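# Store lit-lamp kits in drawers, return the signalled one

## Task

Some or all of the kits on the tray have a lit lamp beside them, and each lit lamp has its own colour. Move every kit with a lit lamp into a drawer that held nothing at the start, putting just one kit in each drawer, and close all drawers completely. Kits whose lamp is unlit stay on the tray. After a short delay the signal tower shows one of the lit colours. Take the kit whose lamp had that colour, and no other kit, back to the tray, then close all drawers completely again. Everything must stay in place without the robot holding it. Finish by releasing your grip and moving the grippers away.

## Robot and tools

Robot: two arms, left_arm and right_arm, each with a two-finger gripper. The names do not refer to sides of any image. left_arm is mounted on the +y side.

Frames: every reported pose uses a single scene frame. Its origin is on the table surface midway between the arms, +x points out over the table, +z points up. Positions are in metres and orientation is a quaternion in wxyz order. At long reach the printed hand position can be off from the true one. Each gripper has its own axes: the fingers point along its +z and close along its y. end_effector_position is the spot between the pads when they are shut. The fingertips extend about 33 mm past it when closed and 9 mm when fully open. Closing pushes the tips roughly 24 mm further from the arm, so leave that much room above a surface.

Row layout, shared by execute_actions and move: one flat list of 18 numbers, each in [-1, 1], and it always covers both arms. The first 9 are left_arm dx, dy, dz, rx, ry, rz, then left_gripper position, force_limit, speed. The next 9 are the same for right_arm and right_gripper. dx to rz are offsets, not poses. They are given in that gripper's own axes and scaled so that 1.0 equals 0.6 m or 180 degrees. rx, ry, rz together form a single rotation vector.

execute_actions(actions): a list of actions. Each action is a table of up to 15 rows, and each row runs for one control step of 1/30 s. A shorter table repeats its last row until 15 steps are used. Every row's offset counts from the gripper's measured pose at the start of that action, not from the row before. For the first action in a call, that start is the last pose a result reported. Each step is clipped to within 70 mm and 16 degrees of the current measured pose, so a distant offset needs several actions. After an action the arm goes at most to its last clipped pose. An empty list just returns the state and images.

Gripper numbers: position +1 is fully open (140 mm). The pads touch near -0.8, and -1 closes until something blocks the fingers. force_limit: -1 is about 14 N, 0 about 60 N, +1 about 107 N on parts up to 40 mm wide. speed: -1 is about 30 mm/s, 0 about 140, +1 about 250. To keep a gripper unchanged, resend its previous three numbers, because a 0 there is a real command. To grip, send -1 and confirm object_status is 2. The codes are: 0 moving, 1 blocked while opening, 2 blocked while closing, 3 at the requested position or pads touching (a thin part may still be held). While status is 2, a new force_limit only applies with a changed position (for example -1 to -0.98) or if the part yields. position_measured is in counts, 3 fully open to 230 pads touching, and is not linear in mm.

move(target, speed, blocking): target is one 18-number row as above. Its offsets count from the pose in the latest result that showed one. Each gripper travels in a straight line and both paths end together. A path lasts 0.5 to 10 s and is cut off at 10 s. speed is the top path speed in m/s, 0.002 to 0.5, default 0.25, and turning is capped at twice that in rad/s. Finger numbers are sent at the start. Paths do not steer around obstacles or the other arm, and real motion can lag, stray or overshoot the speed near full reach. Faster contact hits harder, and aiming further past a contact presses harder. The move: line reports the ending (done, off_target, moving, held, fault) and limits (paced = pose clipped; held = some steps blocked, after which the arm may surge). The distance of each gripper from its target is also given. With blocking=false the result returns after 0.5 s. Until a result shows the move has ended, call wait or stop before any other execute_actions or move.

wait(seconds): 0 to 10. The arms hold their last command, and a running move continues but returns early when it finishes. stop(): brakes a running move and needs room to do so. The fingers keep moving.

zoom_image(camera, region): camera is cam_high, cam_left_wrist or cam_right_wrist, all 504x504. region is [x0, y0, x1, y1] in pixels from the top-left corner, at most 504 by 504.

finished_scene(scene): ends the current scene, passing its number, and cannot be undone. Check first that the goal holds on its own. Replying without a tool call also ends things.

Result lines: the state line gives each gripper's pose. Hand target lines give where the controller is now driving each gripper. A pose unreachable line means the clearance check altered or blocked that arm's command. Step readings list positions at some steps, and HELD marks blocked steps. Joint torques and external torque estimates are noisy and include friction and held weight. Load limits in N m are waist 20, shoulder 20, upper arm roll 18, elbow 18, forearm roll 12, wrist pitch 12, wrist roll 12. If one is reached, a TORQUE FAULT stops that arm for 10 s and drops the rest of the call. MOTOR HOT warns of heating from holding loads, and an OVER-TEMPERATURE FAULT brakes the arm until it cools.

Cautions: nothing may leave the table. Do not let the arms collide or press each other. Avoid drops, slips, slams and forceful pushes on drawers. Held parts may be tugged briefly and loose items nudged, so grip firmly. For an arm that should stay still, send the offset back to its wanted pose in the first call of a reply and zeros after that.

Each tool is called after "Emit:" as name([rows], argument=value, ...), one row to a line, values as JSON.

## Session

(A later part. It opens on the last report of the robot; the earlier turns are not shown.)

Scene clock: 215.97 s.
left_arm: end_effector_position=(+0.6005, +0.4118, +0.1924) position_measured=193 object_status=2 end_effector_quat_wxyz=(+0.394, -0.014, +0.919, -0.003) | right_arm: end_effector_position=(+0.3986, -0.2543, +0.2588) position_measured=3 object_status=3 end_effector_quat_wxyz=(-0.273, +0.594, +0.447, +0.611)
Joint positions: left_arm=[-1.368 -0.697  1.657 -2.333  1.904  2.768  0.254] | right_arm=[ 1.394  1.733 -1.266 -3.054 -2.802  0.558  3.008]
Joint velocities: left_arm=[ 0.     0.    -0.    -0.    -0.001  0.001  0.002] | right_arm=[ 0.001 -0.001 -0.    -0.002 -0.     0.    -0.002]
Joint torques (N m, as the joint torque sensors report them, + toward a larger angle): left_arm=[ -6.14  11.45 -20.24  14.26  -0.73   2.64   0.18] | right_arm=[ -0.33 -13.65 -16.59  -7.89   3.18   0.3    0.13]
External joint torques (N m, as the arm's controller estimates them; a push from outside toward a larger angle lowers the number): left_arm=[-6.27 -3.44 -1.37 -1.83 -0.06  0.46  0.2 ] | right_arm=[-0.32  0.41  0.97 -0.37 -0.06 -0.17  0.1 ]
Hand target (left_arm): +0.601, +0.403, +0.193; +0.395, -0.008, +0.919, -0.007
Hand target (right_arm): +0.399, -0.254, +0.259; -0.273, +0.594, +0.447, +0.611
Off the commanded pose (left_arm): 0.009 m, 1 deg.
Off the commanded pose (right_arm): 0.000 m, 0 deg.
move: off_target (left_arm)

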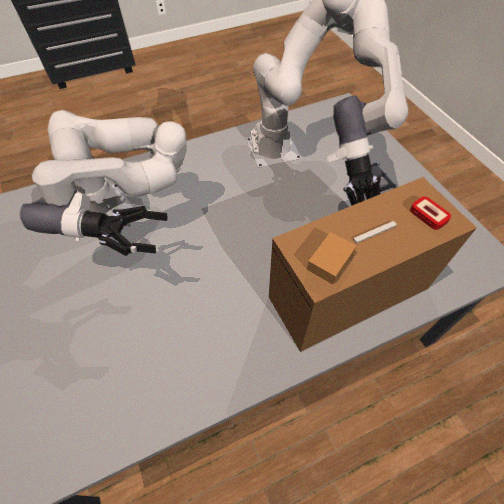

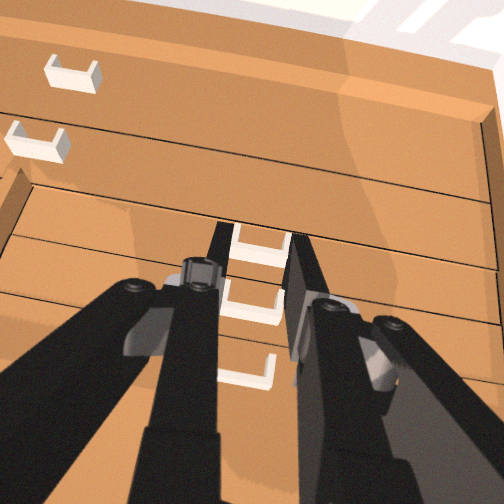

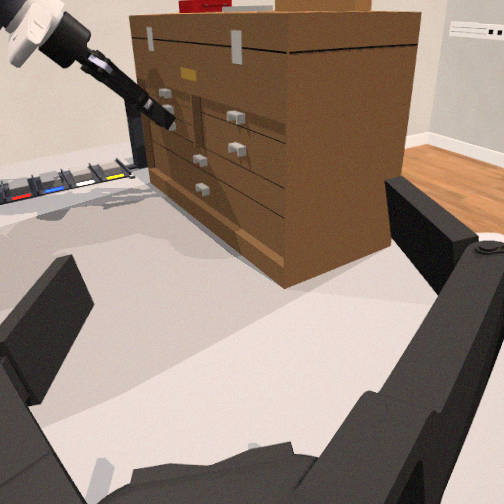

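Emit:
move(target=[0.152,0.012,-0.16,0,0,0,-1,0,0,0,0,0,0,0,0,1,0,0], speed=0.07)

Scene clock: 222.43 s.
left_arm: end_effector_position=(+0.4646, +0.4091, +0.1877) position_measured=194 object_status=2 end_effector_quat_wxyz=(+0.389, -0.006, +0.921, -0.006) | right_arm: end_effector_position=(+0.3986, -0.2543, +0.2588) position_measured=3 object_status=3 end_effector_quat_wxyz=(-0.273, +0.594, +0.447, +0.611)
Joint positions: left_arm=[-0.764 -0.742  1.266 -2.735  1.97   2.812  0.249] | right_arm=[ 1.394  1.733 -1.266 -3.054 -2.802  0.558  3.008]
Joint velocities: left_arm=[ 0.013  0.007 -0.009 -0.004 -0.001  0.011  0.01 ] | right_arm=[ 0.     0.     0.001 -0.001 -0.    -0.    -0.   ]
Joint torques (N m, as the joint torque sensors report them, + toward a larger angle): left_arm=[  7.25   2.99 -15.54  19.1   -1.72   1.5   -0.04] | right_arm=[ -0.37 -13.73 -16.53  -8.11   3.21   0.34   0.15]
External joint torques (N m, as the arm's controller estimates them; a push from outside toward a larger angle lowers the number): left_arm=[ 7.29 -0.52 -1.21  3.85 -0.94 -0.7  -0.02] | right_arm=[-0.37  0.38  1.01 -0.57 -0.03 -0.13  0.11]
Hand target (left_arm): +0.467, +0.419, +0.190; +0.390, -0.013, +0.921, -0.001
Hand target (right_arm): +0.399, -0.254, +0.259; -0.273, +0.594, +0.447, +0.611
Off the commanded pose (left_arm): 0.009 m, 1 deg.
Off the commanded pose (right_arm): 0.000 m, 0 deg.
move: off_target (left_arm)

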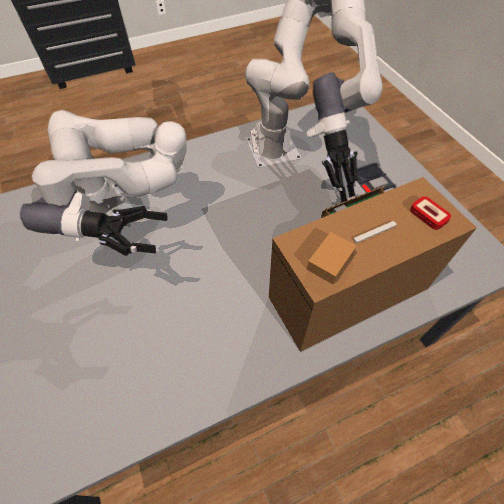

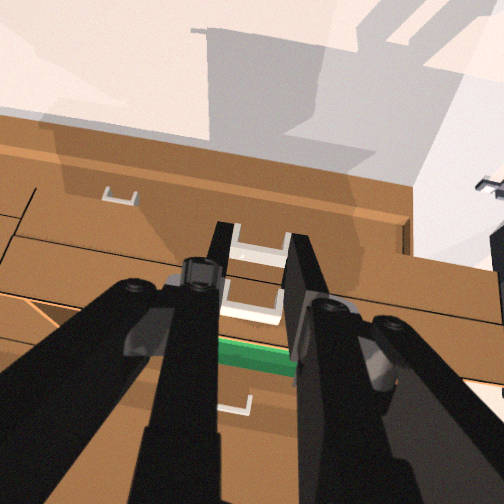

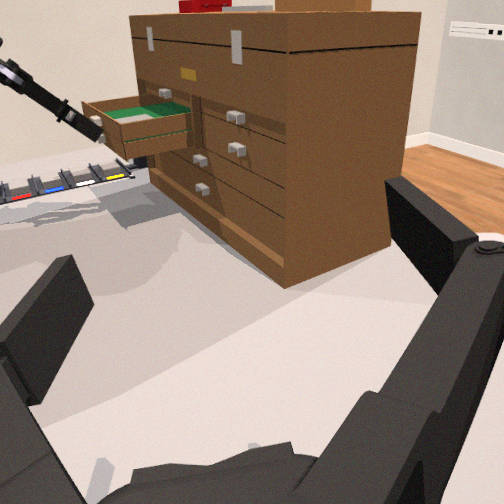

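Emit:
move(target=[0,0,0,0,0,0,0,0,0,0,0,0,0,0,0,1,0,0])

Emit:
move(target=[-0.004,0,-0.075,0,0,0,0,0,0,0,0,0,0,0,0,1,0,0], speed=0.1)

Emit:
move(target=[-0.035,0,0.036,0,0,0,-1,0,0,0,0,0,0,0,0,1,0,0], speed=0.03)

Emit:
zoom_image(camera="cam_right_wrist", region=[60, 50, 220, 170])

Scene clock: 226.83 s.
left_arm: end_effector_position=(+0.4640, +0.4087, +0.1873) position_measured=129 object_status=3 end_effector_quat_wxyz=(+0.389, -0.005, +0.921, -0.006) | right_arm: end_effector_position=(+0.3986, -0.2543, +0.2588) position_measured=3 object_status=3 end_effector_quat_wxyz=(-0.273, +0.594, +0.447, +0.611)
Joint positions: left_arm=[-0.763 -0.741  1.266 -2.737  1.97   2.813  0.251] | right_arm=[ 1.394  1.733 -1.266 -3.054 -2.802  0.558  3.008]
Joint velocities: left_arm=[ 0.001  0.001 -0.    -0.     0.    -0.001  0.   ] | right_arm=[-0.001  0.001  0.     0.001  0.001 -0.    -0.   ]
Joint torques (N m, as the joint torque sensors report them, + toward a larger angle): left_arm=[ -1.2    2.9  -15.29  15.24  -0.78   2.07  -0.06] | right_arm=[ -0.31 -13.8  -16.62  -8.21   3.23   0.3    0.12]
External joint torques (N m, as the arm's controller estimates them; a push from outside toward a larger angle lowers the number): left_arm=[-1.27 -0.64 -1.04  0.08  0.   -0.12 -0.04] | right_arm=[-0.31  0.28  0.94 -0.73 -0.01 -0.16  0.08]
Hand target (left_arm): +0.465, +0.409, +0.188; +0.389, -0.006, +0.921, -0.006
Hand target (right_arm): +0.399, -0.254, +0.259; -0.273, +0.594, +0.447, +0.611
Off the commanded pose (left_arm): 0.001 m, 0 deg.
Off the commanded pose (right_arm): 0.000 m, 0 deg.
move: done

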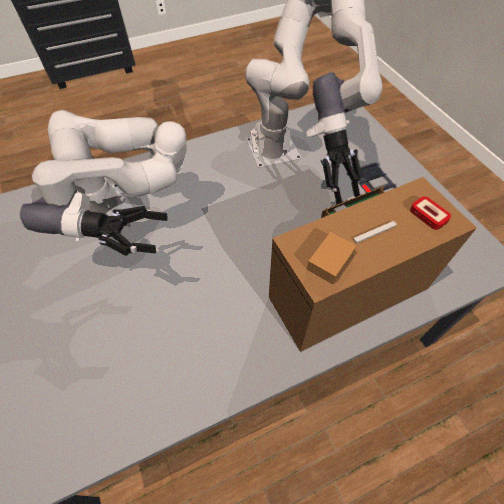

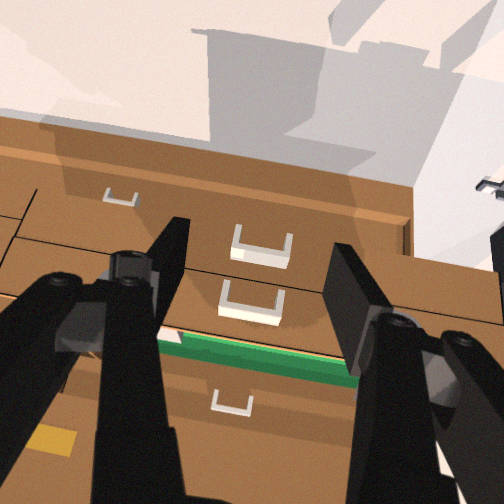

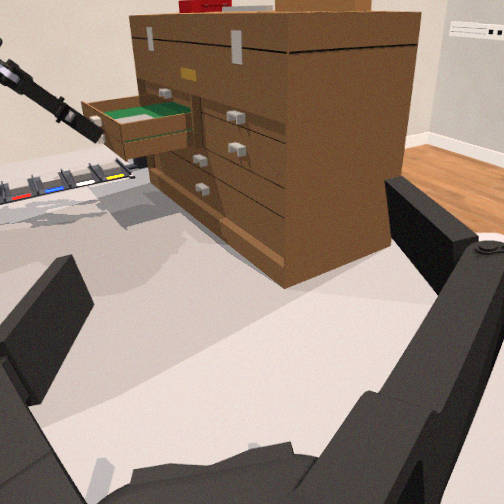

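Scene clock: 228.23 s.
left_arm: end_effector_position=(+0.4331, +0.4109, +0.2198) position_measured=129 object_status=3 end_effector_quat_wxyz=(+0.387, -0.013, +0.922, -0.008) | right_arm: end_effector_position=(+0.3986, -0.2543, +0.2588) position_measured=3 object_status=3 end_effector_quat_wxyz=(-0.273, +0.594, +0.447, +0.611)
Joint positions: left_arm=[-0.494 -0.804  1.042 -2.853  1.697  2.837  0.486] | right_arm=[ 1.394  1.733 -1.266 -3.054 -2.802  0.558  3.008]
Joint velocities: left_arm=[-0.     0.001 -0.     0.    -0.017  0.001  0.051] | right_arm=[ 0.001 -0.    -0.001 -0.    -0.    -0.001 -0.001]
Joint torques (N m, as the joint torque sensors report them, + toward a larger angle): left_arm=[  1.64   1.21 -14.7   15.16  -1.58   2.87   0.25] | right_arm=[ -0.58 -13.68 -16.62  -8.33   3.21   0.33   0.14]
External joint torques (N m, as the arm's controller estimates them; a push from outside toward a larger angle lowers the number): left_arm=[ 1.65  0.07 -2.38 -1.65 -0.99  0.27  0.27] | right_arm=[-0.63  0.44  0.96 -0.88 -0.03 -0.13  0.1 ]
Hand target (left_arm): +0.432, +0.410, +0.219; +0.386, -0.006, +0.922, -0.006
Hand target (right_arm): +0.399, -0.254, +0.259; -0.273, +0.594, +0.447, +0.611
Off the commanded pose (left_arm): 0.002 m, 1 deg.
Off the commanded pose (right_arm): 0.000 m, 0 deg.
move: done

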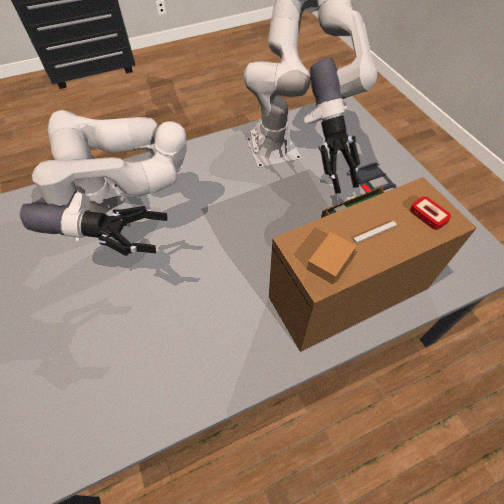

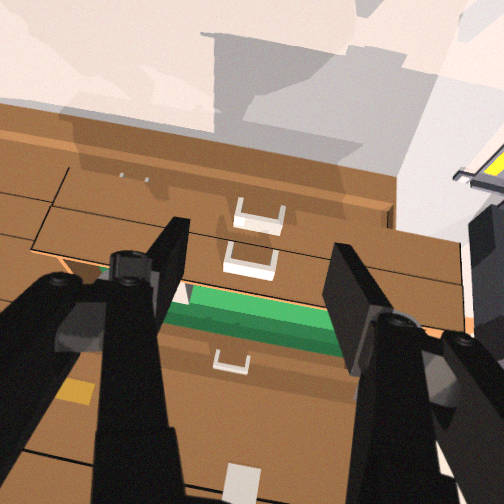

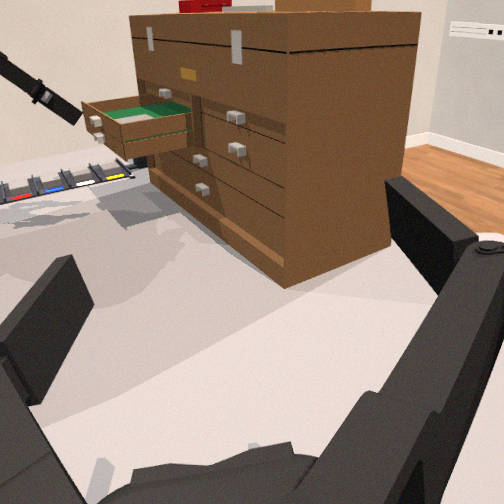

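Scene clock: 229.50 s.
left_arm: end_effector_position=(+0.4628, +0.4105, +0.2199) position_measured=233 object_status=3 end_effector_quat_wxyz=(+0.387, -0.008, +0.922, -0.007) | right_arm: end_effector_position=(+0.3986, -0.2543, +0.2588) position_measured=3 object_status=3 end_effector_quat_wxyz=(-0.273, +0.594, +0.447, +0.611)
Joint positions: left_arm=[-0.632 -0.735  1.118 -2.756  1.736  2.842  0.425] | right_arm=[ 1.394  1.733 -1.266 -3.054 -2.802  0.558  3.008]
Joint velocities: left_arm=[-0.012 -0.     0.011  0.005  0.016  0.001 -0.033] | right_arm=[ 0.001  0.    -0.    -0.002 -0.     0.     0.001]
Joint torques (N m, as the joint torque sensors report them, + toward a larger angle): left_arm=[ -1.16   1.24 -12.46  17.74   0.34   2.58  -0.1 ] | right_arm=[ -0.56 -13.7  -16.62  -8.34   3.2    0.32   0.17]
External joint torques (N m, as the arm's controller estimates them; a push from outside toward a larger angle lowers the number): left_arm=[-1.15  0.11  0.77  0.84  1.01  0.08 -0.08] | right_arm=[-0.58  0.37  0.93 -0.82 -0.04 -0.14  0.13]
Hand target (left_arm): +0.464, +0.411, +0.220; +0.388, -0.012, +0.921, -0.008
Hand target (right_arm): +0.399, -0.254, +0.259; -0.273, +0.594, +0.447, +0.611
Off the commanded pose (left_arm): 0.001 m, 0 deg.
Off the commanded pose (right_arm): 0.000 m, 0 deg.
move: done

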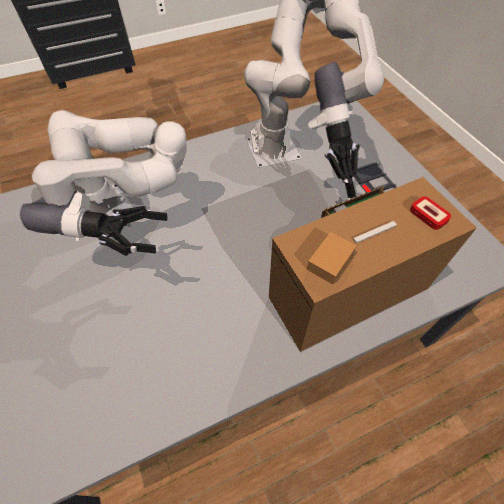

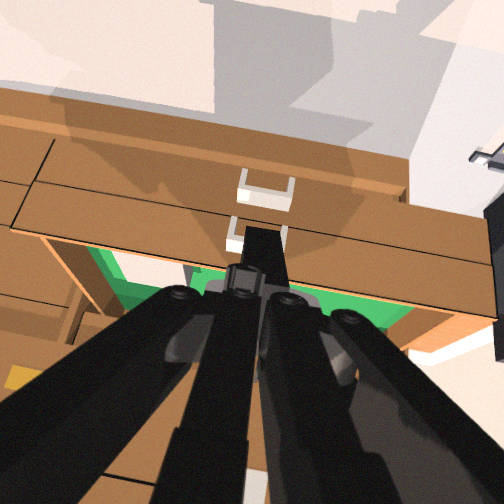

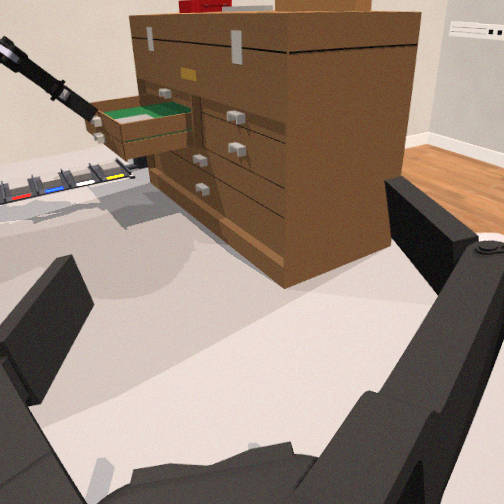

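Region (60, 50, 220, 170) of cam_right_wrist's 504x504 image, scaled by 3.150, with more detail than that image has; it fills the top 378 rows of this view, and the rest is white.

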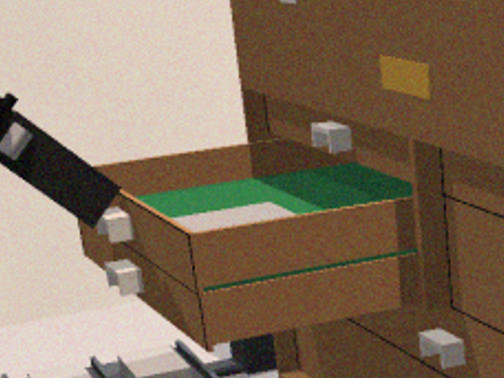

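Emit:
move(target=[0.014,0,-0.014,0,0,0,-1,0,0,0,0,0,0,0,0,1,0,0], speed=0.05)

Emit:
move(target=[0.01,0,0.01,0,0,0,-1,0,0,0,0,0,0,0,0,1,0,0], speed=0.05)

Emit:
move(target=[-0.16,-0.006,0.164,0,0,0,-1,0,0,0,0,0,0,0,0,1,0,0], speed=0.06)

Emit:
zoom_image(camera="cam_right_wrist", region=[60, 50, 220, 170])

Scene clock: 232.83 s.
left_arm: end_effector_position=(+0.4517, +0.4111, +0.2198) position_measured=233 object_status=3 end_effector_quat_wxyz=(+0.388, -0.012, +0.922, -0.007) | right_arm: end_effector_position=(+0.3986, -0.2543, +0.2588) position_measured=3 object_status=3 end_effector_quat_wxyz=(-0.273, +0.594, +0.447, +0.611)
Joint positions: left_arm=[-0.579 -0.758  1.088 -2.792  1.729  2.842  0.437] | right_arm=[ 1.394  1.733 -1.266 -3.054 -2.802  0.558  3.008]
Joint velocities: left_arm=[ 0.008  0.001 -0.008 -0.003 -0.012  0.     0.027] | right_arm=[-0.001  0.001  0.001 -0.001  0.     0.001 -0.   ]
Joint torques (N m, as the joint torque sensors report them, + toward a larger angle): left_arm=[  2.1    0.28 -14.13  15.33  -1.66   2.56   0.27] | right_arm=[ -0.54 -13.6  -16.54  -8.29   3.2    0.33   0.14]
External joint torques (N m, as the arm's controller estimates them; a push from outside toward a larger angle lowers the number): left_arm=[ 2.21 -0.8  -1.26 -1.62 -1.    0.03  0.29] | right_arm=[-0.51  0.46  1.04 -0.75 -0.05 -0.14  0.1 ]
Hand target (left_arm): +0.451, +0.411, +0.220; +0.387, -0.009, +0.922, -0.007
Hand target (right_arm): +0.399, -0.254, +0.259; -0.273, +0.594, +0.447, +0.611
Off the commanded pose (left_arm): 0.001 m, 0 deg.
Off the commanded pose (right_arm): 0.000 m, 0 deg.
move: done

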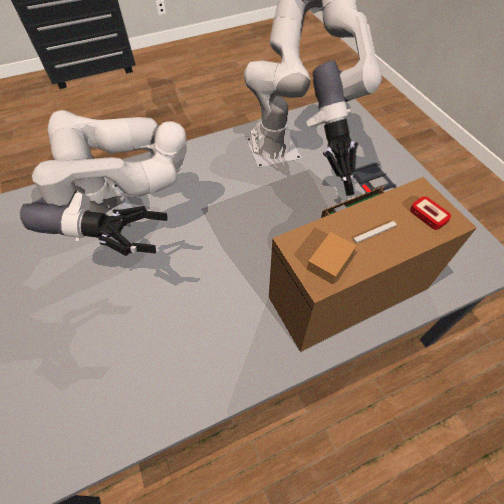

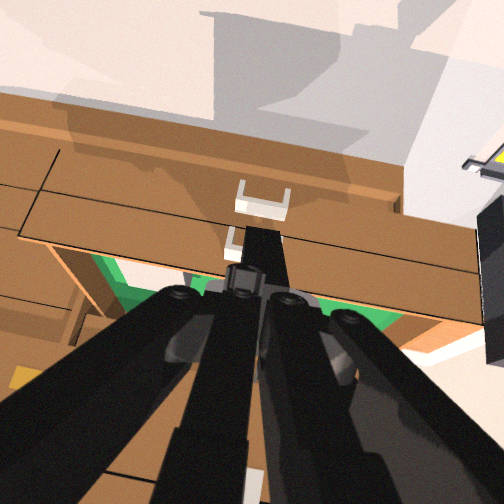

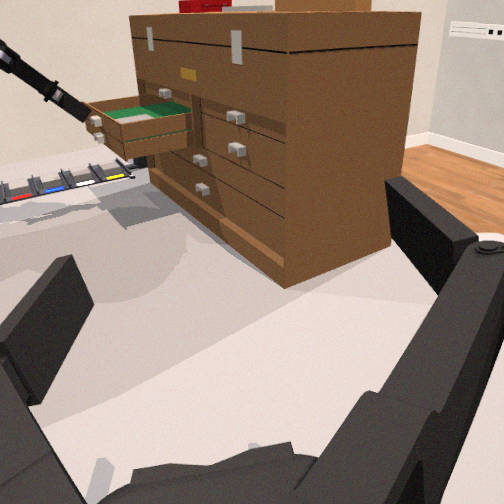

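Scene clock: 233.53 s.
left_arm: end_effector_position=(+0.4509, +0.4099, +0.2110) position_measured=233 object_status=3 end_effector_quat_wxyz=(+0.387, -0.007, +0.922, -0.007) | right_arm: end_effector_position=(+0.3986, -0.2543, +0.2588) position_measured=3 object_status=3 end_effector_quat_wxyz=(-0.273, +0.594, +0.447, +0.611)
Joint positions: left_arm=[-0.606 -0.753  1.122 -2.789  1.784  2.842  0.403] | right_arm=[ 1.394  1.733 -1.266 -3.054 -2.802  0.558  3.008]
Joint velocities: left_arm=[-0.01  -0.001  0.009  0.     0.03  -0.001 -0.041] | right_arm=[-0.     0.001  0.001  0.001  0.001  0.    -0.001]
Joint torques (N m, as the joint torque sensors report them, + toward a larger angle): left_arm=[ -1.82  -0.28 -12.55  17.17   0.35   2.07  -0.02] | right_arm=[ -0.51 -13.91 -16.63  -8.12   3.2    0.34   0.17]
External joint torques (N m, as the arm's controller estimates them; a push from outside toward a larger angle lowers the number): left_arm=[-1.79 -1.63  0.52  0.69  1.06 -0.4   0.  ] | right_arm=[-0.49  0.16  0.93 -0.65 -0.04 -0.13  0.13]
Hand target (left_arm): +0.452, +0.411, +0.212; +0.388, -0.012, +0.922, -0.007
Hand target (right_arm): +0.399, -0.254, +0.259; -0.273, +0.594, +0.447, +0.611
Off the commanded pose (left_arm): 0.001 m, 1 deg.
Off the commanded pose (right_arm): 0.000 m, 0 deg.
move: done

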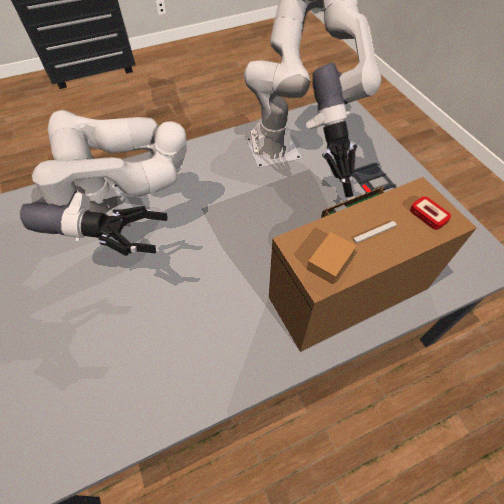

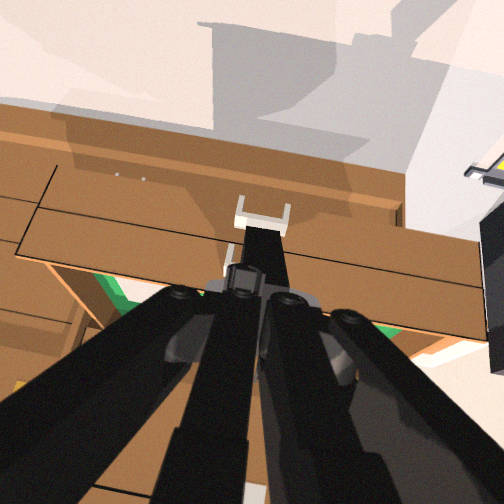

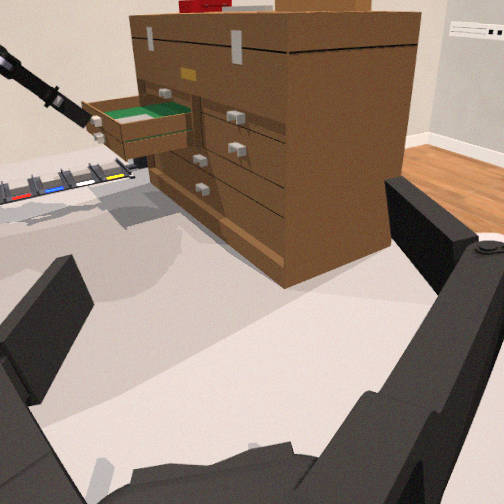

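Scene clock: 236.17 s.
left_arm: end_effector_position=(+0.5893, +0.4033, +0.2151) position_measured=233 object_status=3 end_effector_quat_wxyz=(+0.392, -0.007, +0.920, -0.010) | right_arm: end_effector_position=(+0.3986, -0.2543, +0.2588) position_measured=3 object_status=3 end_effector_quat_wxyz=(-0.273, +0.594, +0.447, +0.611)
Joint positions: left_arm=[-1.273 -0.618  1.57  -2.37   1.777  2.833  0.325] | right_arm=[ 1.394  1.733 -1.266 -3.054 -2.802  0.558  3.008]
Joint velocities: left_arm=[-0.006 -0.     0.005  0.004 -0.004 -0.     0.007] | right_arm=[-0.     0.    -0.001  0.001 -0.    -0.002 -0.002]
Joint torques (N m, as the joint torque sensors report them, + toward a larger angle): left_arm=[ -1.88  11.5  -16.54  17.81  -1.91   2.06   0.22] | right_arm=[ -0.41 -13.61 -16.66  -8.     3.19   0.31   0.13]
External joint torques (N m, as the arm's controller estimates them; a push from outside toward a larger angle lowers the number): left_arm=[-1.87  0.49  0.34  0.36 -1.15 -0.28  0.24] | right_arm=[-0.38  0.48  0.91 -0.54 -0.04 -0.15  0.09]
Hand target (left_arm): +0.590, +0.404, +0.214; +0.391, -0.006, +0.920, -0.008
Hand target (right_arm): +0.399, -0.254, +0.259; -0.273, +0.594, +0.447, +0.611
Off the commanded pose (left_arm): 0.006 m, 1 deg.
Off the commanded pose (right_arm): 0.000 m, 0 deg.
move: off_target (left_arm)

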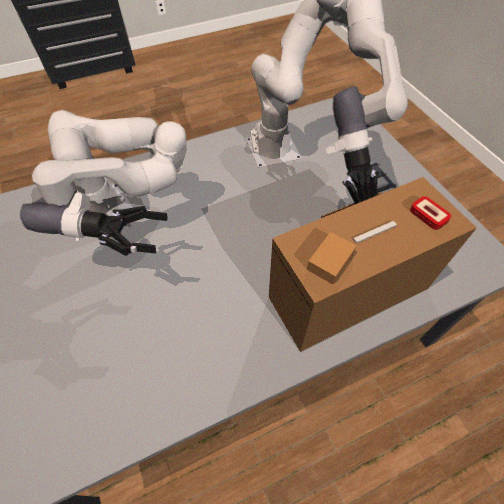

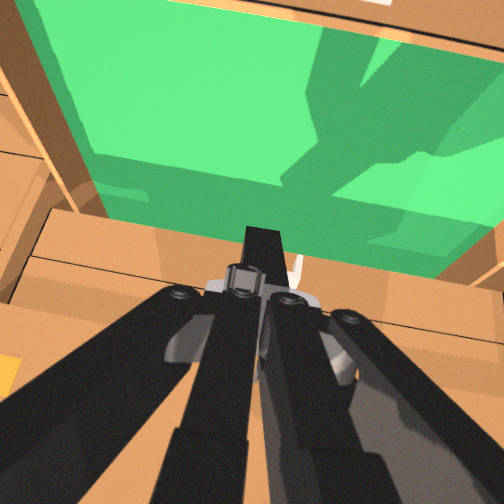

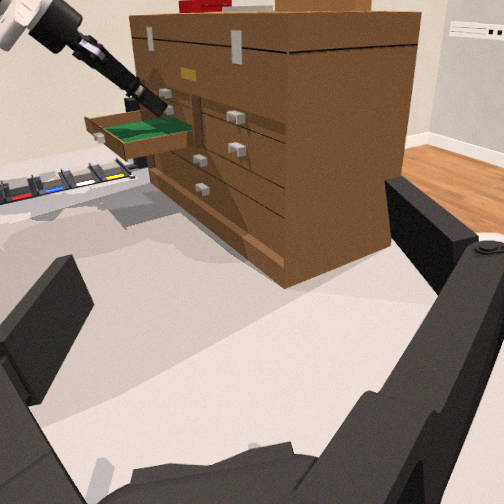

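Region (60, 50, 220, 170) of cam_right_wrist's 504x504 image, scaled by 3.150, with more detail than that image has; it fills the top 378 rows of this view, and the rest is white.

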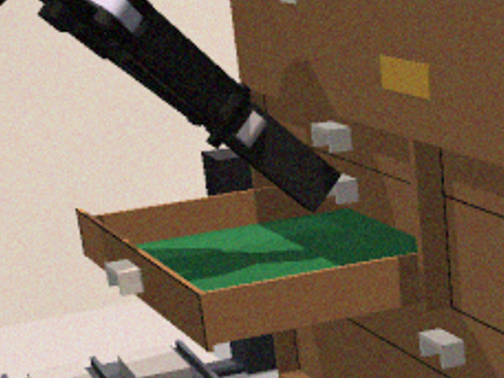

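Emit:
move(target=[-0.008,0,0.008,0,0,0,-1,0,0,0,0,0,0,0,0,1,0,0], speed=0.03)

Emit:
move(target=[0.09,0.028,-0.25,0,0,0,-0.17,0,0,0,0,0,0,0,0,1,0,0], speed=0.2)

Emit:
move(target=[0.30,0.433,0.027,-0.2,0.2,-0.471,-0.17,0,0,0,0,0,0,0,0,1,0,0], speed=0.3)

Emit:
zoom_image(camera="cam_right_wrist", region=[60, 50, 220, 170])

Scene clock: 240.80 s.
left_arm: end_effector_position=(+0.5933, +0.4033, +0.2147) position_measured=233 object_status=3 end_effector_quat_wxyz=(+0.392, -0.008, +0.920, -0.011) | right_arm: end_effector_position=(+0.3986, -0.2543, +0.2588) position_measured=3 object_status=3 end_effector_quat_wxyz=(-0.273, +0.594, +0.447, +0.611)
Joint positions: left_arm=[-1.294 -0.618  1.587 -2.357  1.774  2.836  0.327] | right_arm=[ 1.394  1.733 -1.266 -3.054 -2.802  0.558  3.008]
Joint velocities: left_arm=[-0.     0.     0.005  0.002 -0.005  0.009  0.001] | right_arm=[-0.001 -0.001  0.     0.001 -0.     0.001  0.   ]
Joint torques (N m, as the joint torque sensors report them, + toward a larger angle): left_arm=[ -7.27   9.89 -14.92  20.92  -1.72   1.65   0.31] | right_arm=[ -0.35 -13.81 -16.52  -8.36   3.18   0.3    0.14]
External joint torques (N m, as the arm's controller estimates them; a push from outside toward a larger angle lowers the number): left_arm=[-7.34 -1.67  2.    3.46 -0.96 -0.68  0.33] | right_arm=[-0.31  0.27  1.05 -0.86 -0.06 -0.17  0.11]
Hand target (left_arm): +0.596, +0.403, +0.215; +0.392, -0.007, +0.920, -0.010
Hand target (right_arm): +0.399, -0.254, +0.259; -0.273, +0.594, +0.447, +0.611
Off the commanded pose (left_arm): 0.003 m, 0 deg.
Off the commanded pose (right_arm): 0.000 m, 0 deg.
move: done

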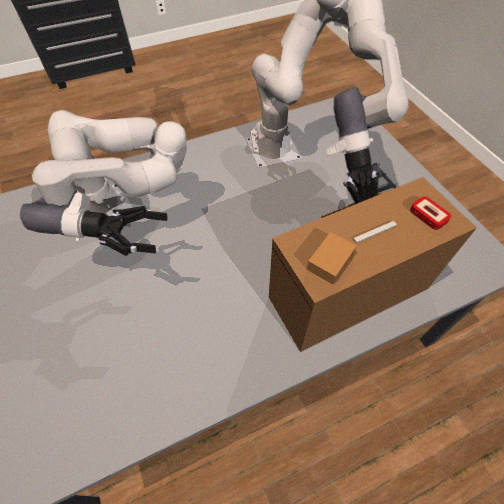

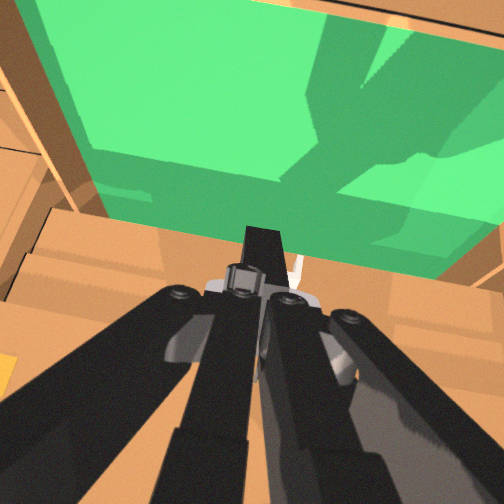

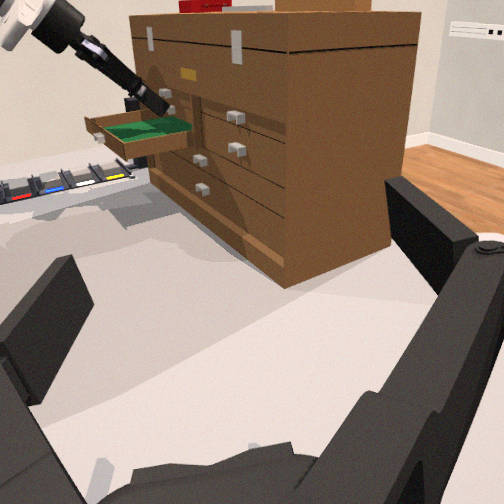

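Scene clock: 242.83 s.
left_arm: end_effector_position=(+0.4457, +0.4252, +0.2764) position_measured=150 object_status=3 end_effector_quat_wxyz=(+0.387, -0.014, +0.922, -0.011) | right_arm: end_effector_position=(+0.3986, -0.2543, +0.2588) position_measured=3 object_status=3 end_effector_quat_wxyz=(-0.273, +0.594, +0.447, +0.611)
Joint positions: left_arm=[-0.519 -0.963  0.972 -2.81   1.389  2.672  0.77 ] | right_arm=[ 1.394  1.733 -1.266 -3.054 -2.802  0.558  3.008]
Joint velocities: left_arm=[-0.    -0.001  0.     0.002 -0.005 -0.006  0.036] | right_arm=[-0.    -0.001  0.    -0.001 -0.    -0.     0.001]
Joint torques (N m, as the joint torque sensors report them, + toward a larger angle): left_arm=[ -1.41   1.5  -14.66  17.64  -1.05   2.7    0.24] | right_arm=[ -0.53 -13.55 -16.41  -8.26   3.19   0.33   0.11]
External joint torques (N m, as the arm's controller estimates them; a push from outside toward a larger angle lowers the number): left_arm=[-1.38 -2.12 -0.05 -0.17 -1.13 -0.29  0.26] | right_arm=[-0.58  0.54  1.17 -0.77 -0.06 -0.13  0.07]
Hand target (left_arm): +0.446, +0.426, +0.277; +0.386, -0.010, +0.922, -0.009
Hand target (right_arm): +0.399, -0.254, +0.259; -0.273, +0.594, +0.447, +0.611
Off the commanded pose (left_arm): 0.005 m, 1 deg.
Off the commanded pose (right_arm): 0.000 m, 0 deg.
move: off_target (left_arm)

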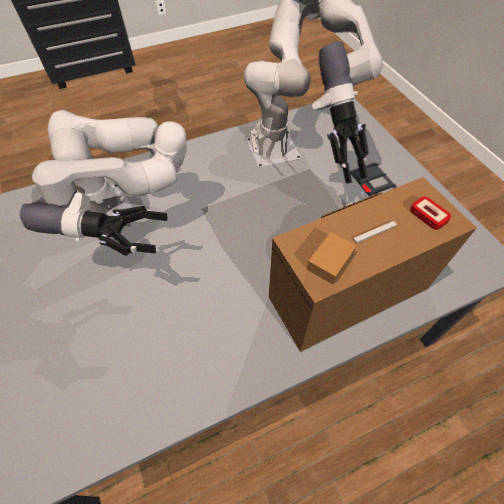

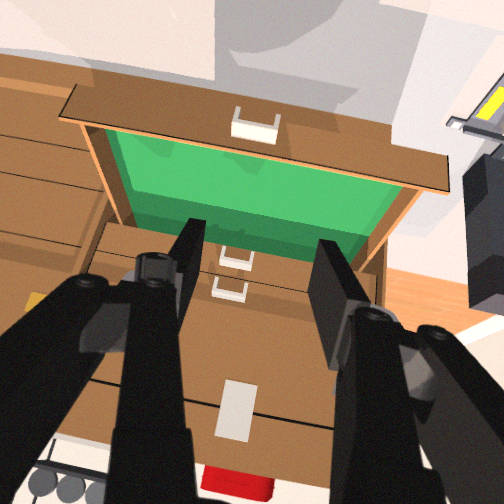

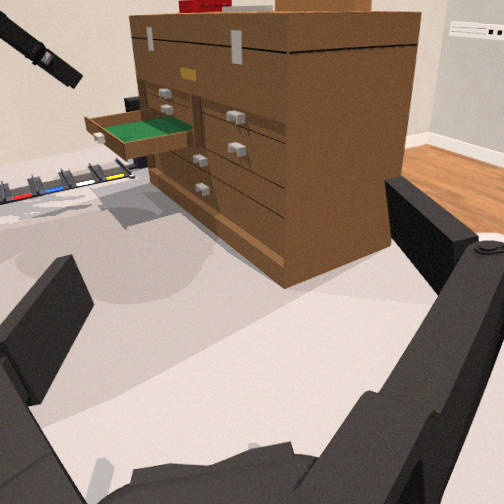

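Scene clock: 246.30 s.
left_arm: end_effector_position=(+0.3275, +0.6746, +0.1243) position_measured=150 object_status=3 end_effector_quat_wxyz=(+0.017, +0.706, -0.708, +0.004) | right_arm: end_effector_position=(+0.3986, -0.2543, +0.2588) position_measured=3 object_status=3 end_effector_quat_wxyz=(-0.273, +0.594, +0.447, +0.611)
Joint positions: left_arm=[-0.738 -0.353  1.525 -2.327  0.437  2.228  0.365] | right_arm=[ 1.394  1.733 -1.266 -3.054 -2.802  0.558  3.008]
Joint velocities: left_arm=[-0.007  0.     0.008  0.002 -0.006 -0.017 -0.003] | right_arm=[ 0.001 -0.001 -0.    -0.001 -0.001 -0.    -0.001]
Joint torques (N m, as the joint torque sensors report them, + toward a larger angle): left_arm=[ -1.84   7.82 -10.85  21.24  -0.44   1.89  -0.19] | right_arm=[ -0.5  -13.78 -16.49  -8.06   3.19   0.3    0.14]
External joint torques (N m, as the arm's controller estimates them; a push from outside toward a larger angle lowers the number): left_arm=[-1.9   0.7  -0.68  0.57 -1.04 -0.51 -0.19] | right_arm=[-0.53  0.31  1.06 -0.53 -0.05 -0.16  0.1 ]
Hand target (left_arm): +0.327, +0.674, +0.125; +0.019, +0.708, -0.706, +0.004
Hand target (right_arm): +0.399, -0.254, +0.259; -0.273, +0.594, +0.447, +0.611
Off the commanded pose (left_arm): 0.006 m, 1 deg.
Off the commanded pose (right_arm): 0.000 m, 0 deg.
move: off_target (left_arm)

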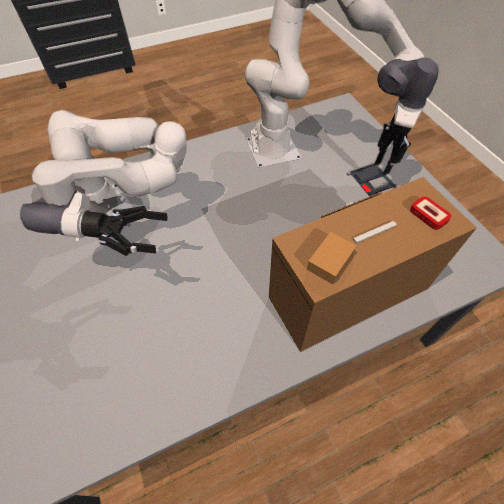

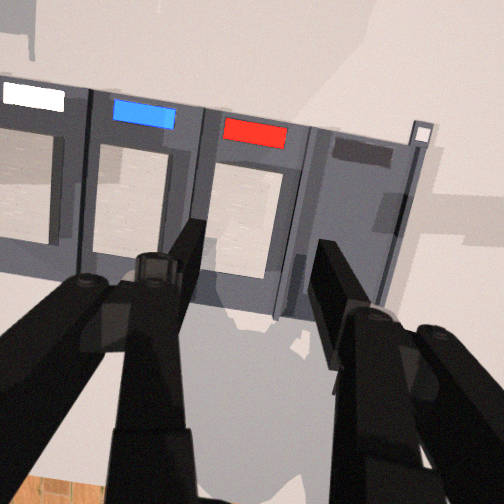

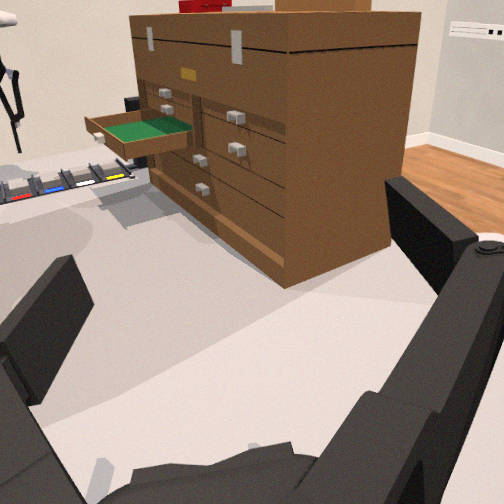

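Region (60, 50, 220, 170) of cam_right_wrist's 504x504 image, scaled by 3.150, with more detail than that image has; it fills the top 378 rows of this view, and the rest is white.

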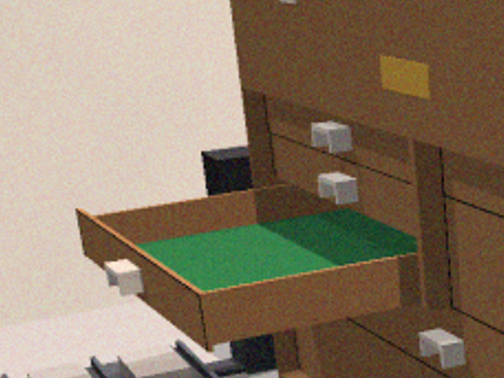

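Emit:
move(target=[-0.02,-0.018,0.078,0.006,-0.01,0,-0.17,0,0,0,0,0,0,0,0,1,0,0], speed=0.1)

Scene clock: 250.60 s.
left_arm: end_effector_position=(+0.3368, +0.6825, +0.0767) position_measured=150 object_status=3 end_effector_quat_wxyz=(+0.001, +0.703, -0.711, +0.001) | right_arm: end_effector_position=(+0.3986, -0.2543, +0.2588) position_measured=3 object_status=3 end_effector_quat_wxyz=(-0.273, +0.594, +0.447, +0.611)
Joint positions: left_arm=[-1.003 -0.364  1.819 -2.348  0.515  2.369  0.323] | right_arm=[ 1.394  1.733 -1.266 -3.054 -2.802  0.558  3.008]
Joint velocities: left_arm=[-0.011  0.004  0.011  0.002 -0.001  0.014 -0.011] | right_arm=[-0.001 -0.001 -0.001 -0.002 -0.001  0.001  0.   ]
Joint torques (N m, as the joint torque sensors report them, + toward a larger angle): left_arm=[ -1.2   14.41 -10.27  19.66   0.94   2.71  -0.07] | right_arm=[ -0.68 -13.79 -16.5   -8.16   3.23   0.31   0.13]
External joint torques (N m, as the arm's controller estimates them; a push from outside toward a larger angle lowers the number): left_arm=[-1.16 -0.68 -0.02  0.24  0.39  0.23 -0.07] | right_arm=[-0.64  0.31  1.08 -0.62 -0.01 -0.17  0.09]
Hand target (left_arm): +0.339, +0.685, +0.078; -0.002, +0.705, -0.709, +0.000
Hand target (right_arm): +0.399, -0.254, +0.259; -0.273, +0.594, +0.447, +0.611
Off the commanded pose (left_arm): 0.003 m, 1 deg.
Off the commanded pose (right_arm): 0.000 m, 0 deg.
move: done

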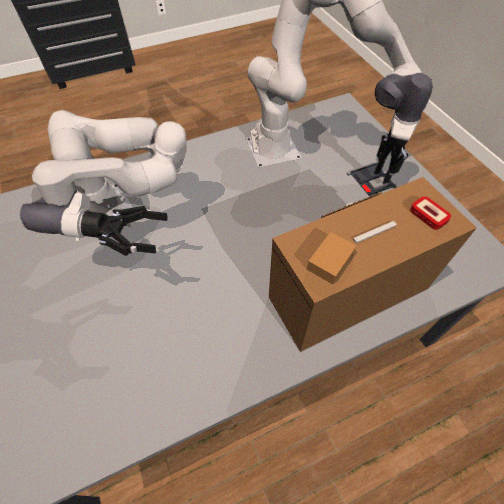

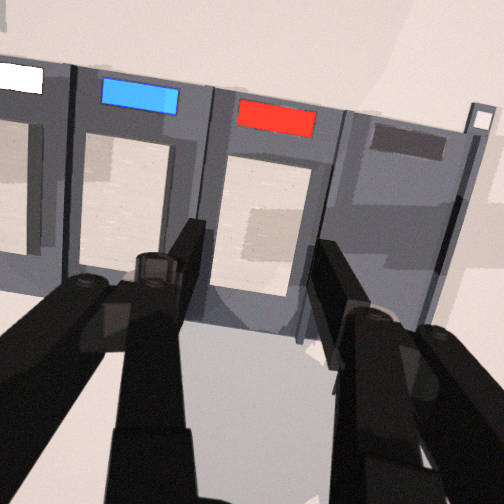

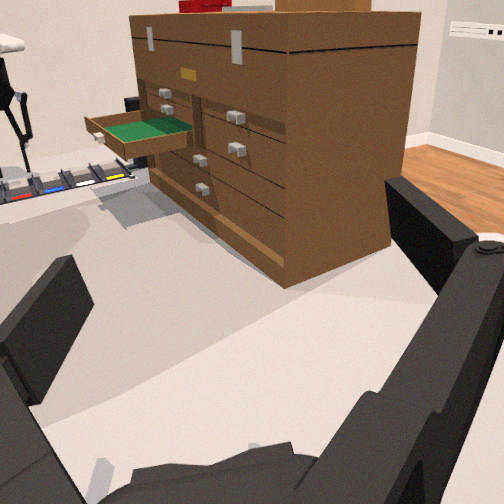

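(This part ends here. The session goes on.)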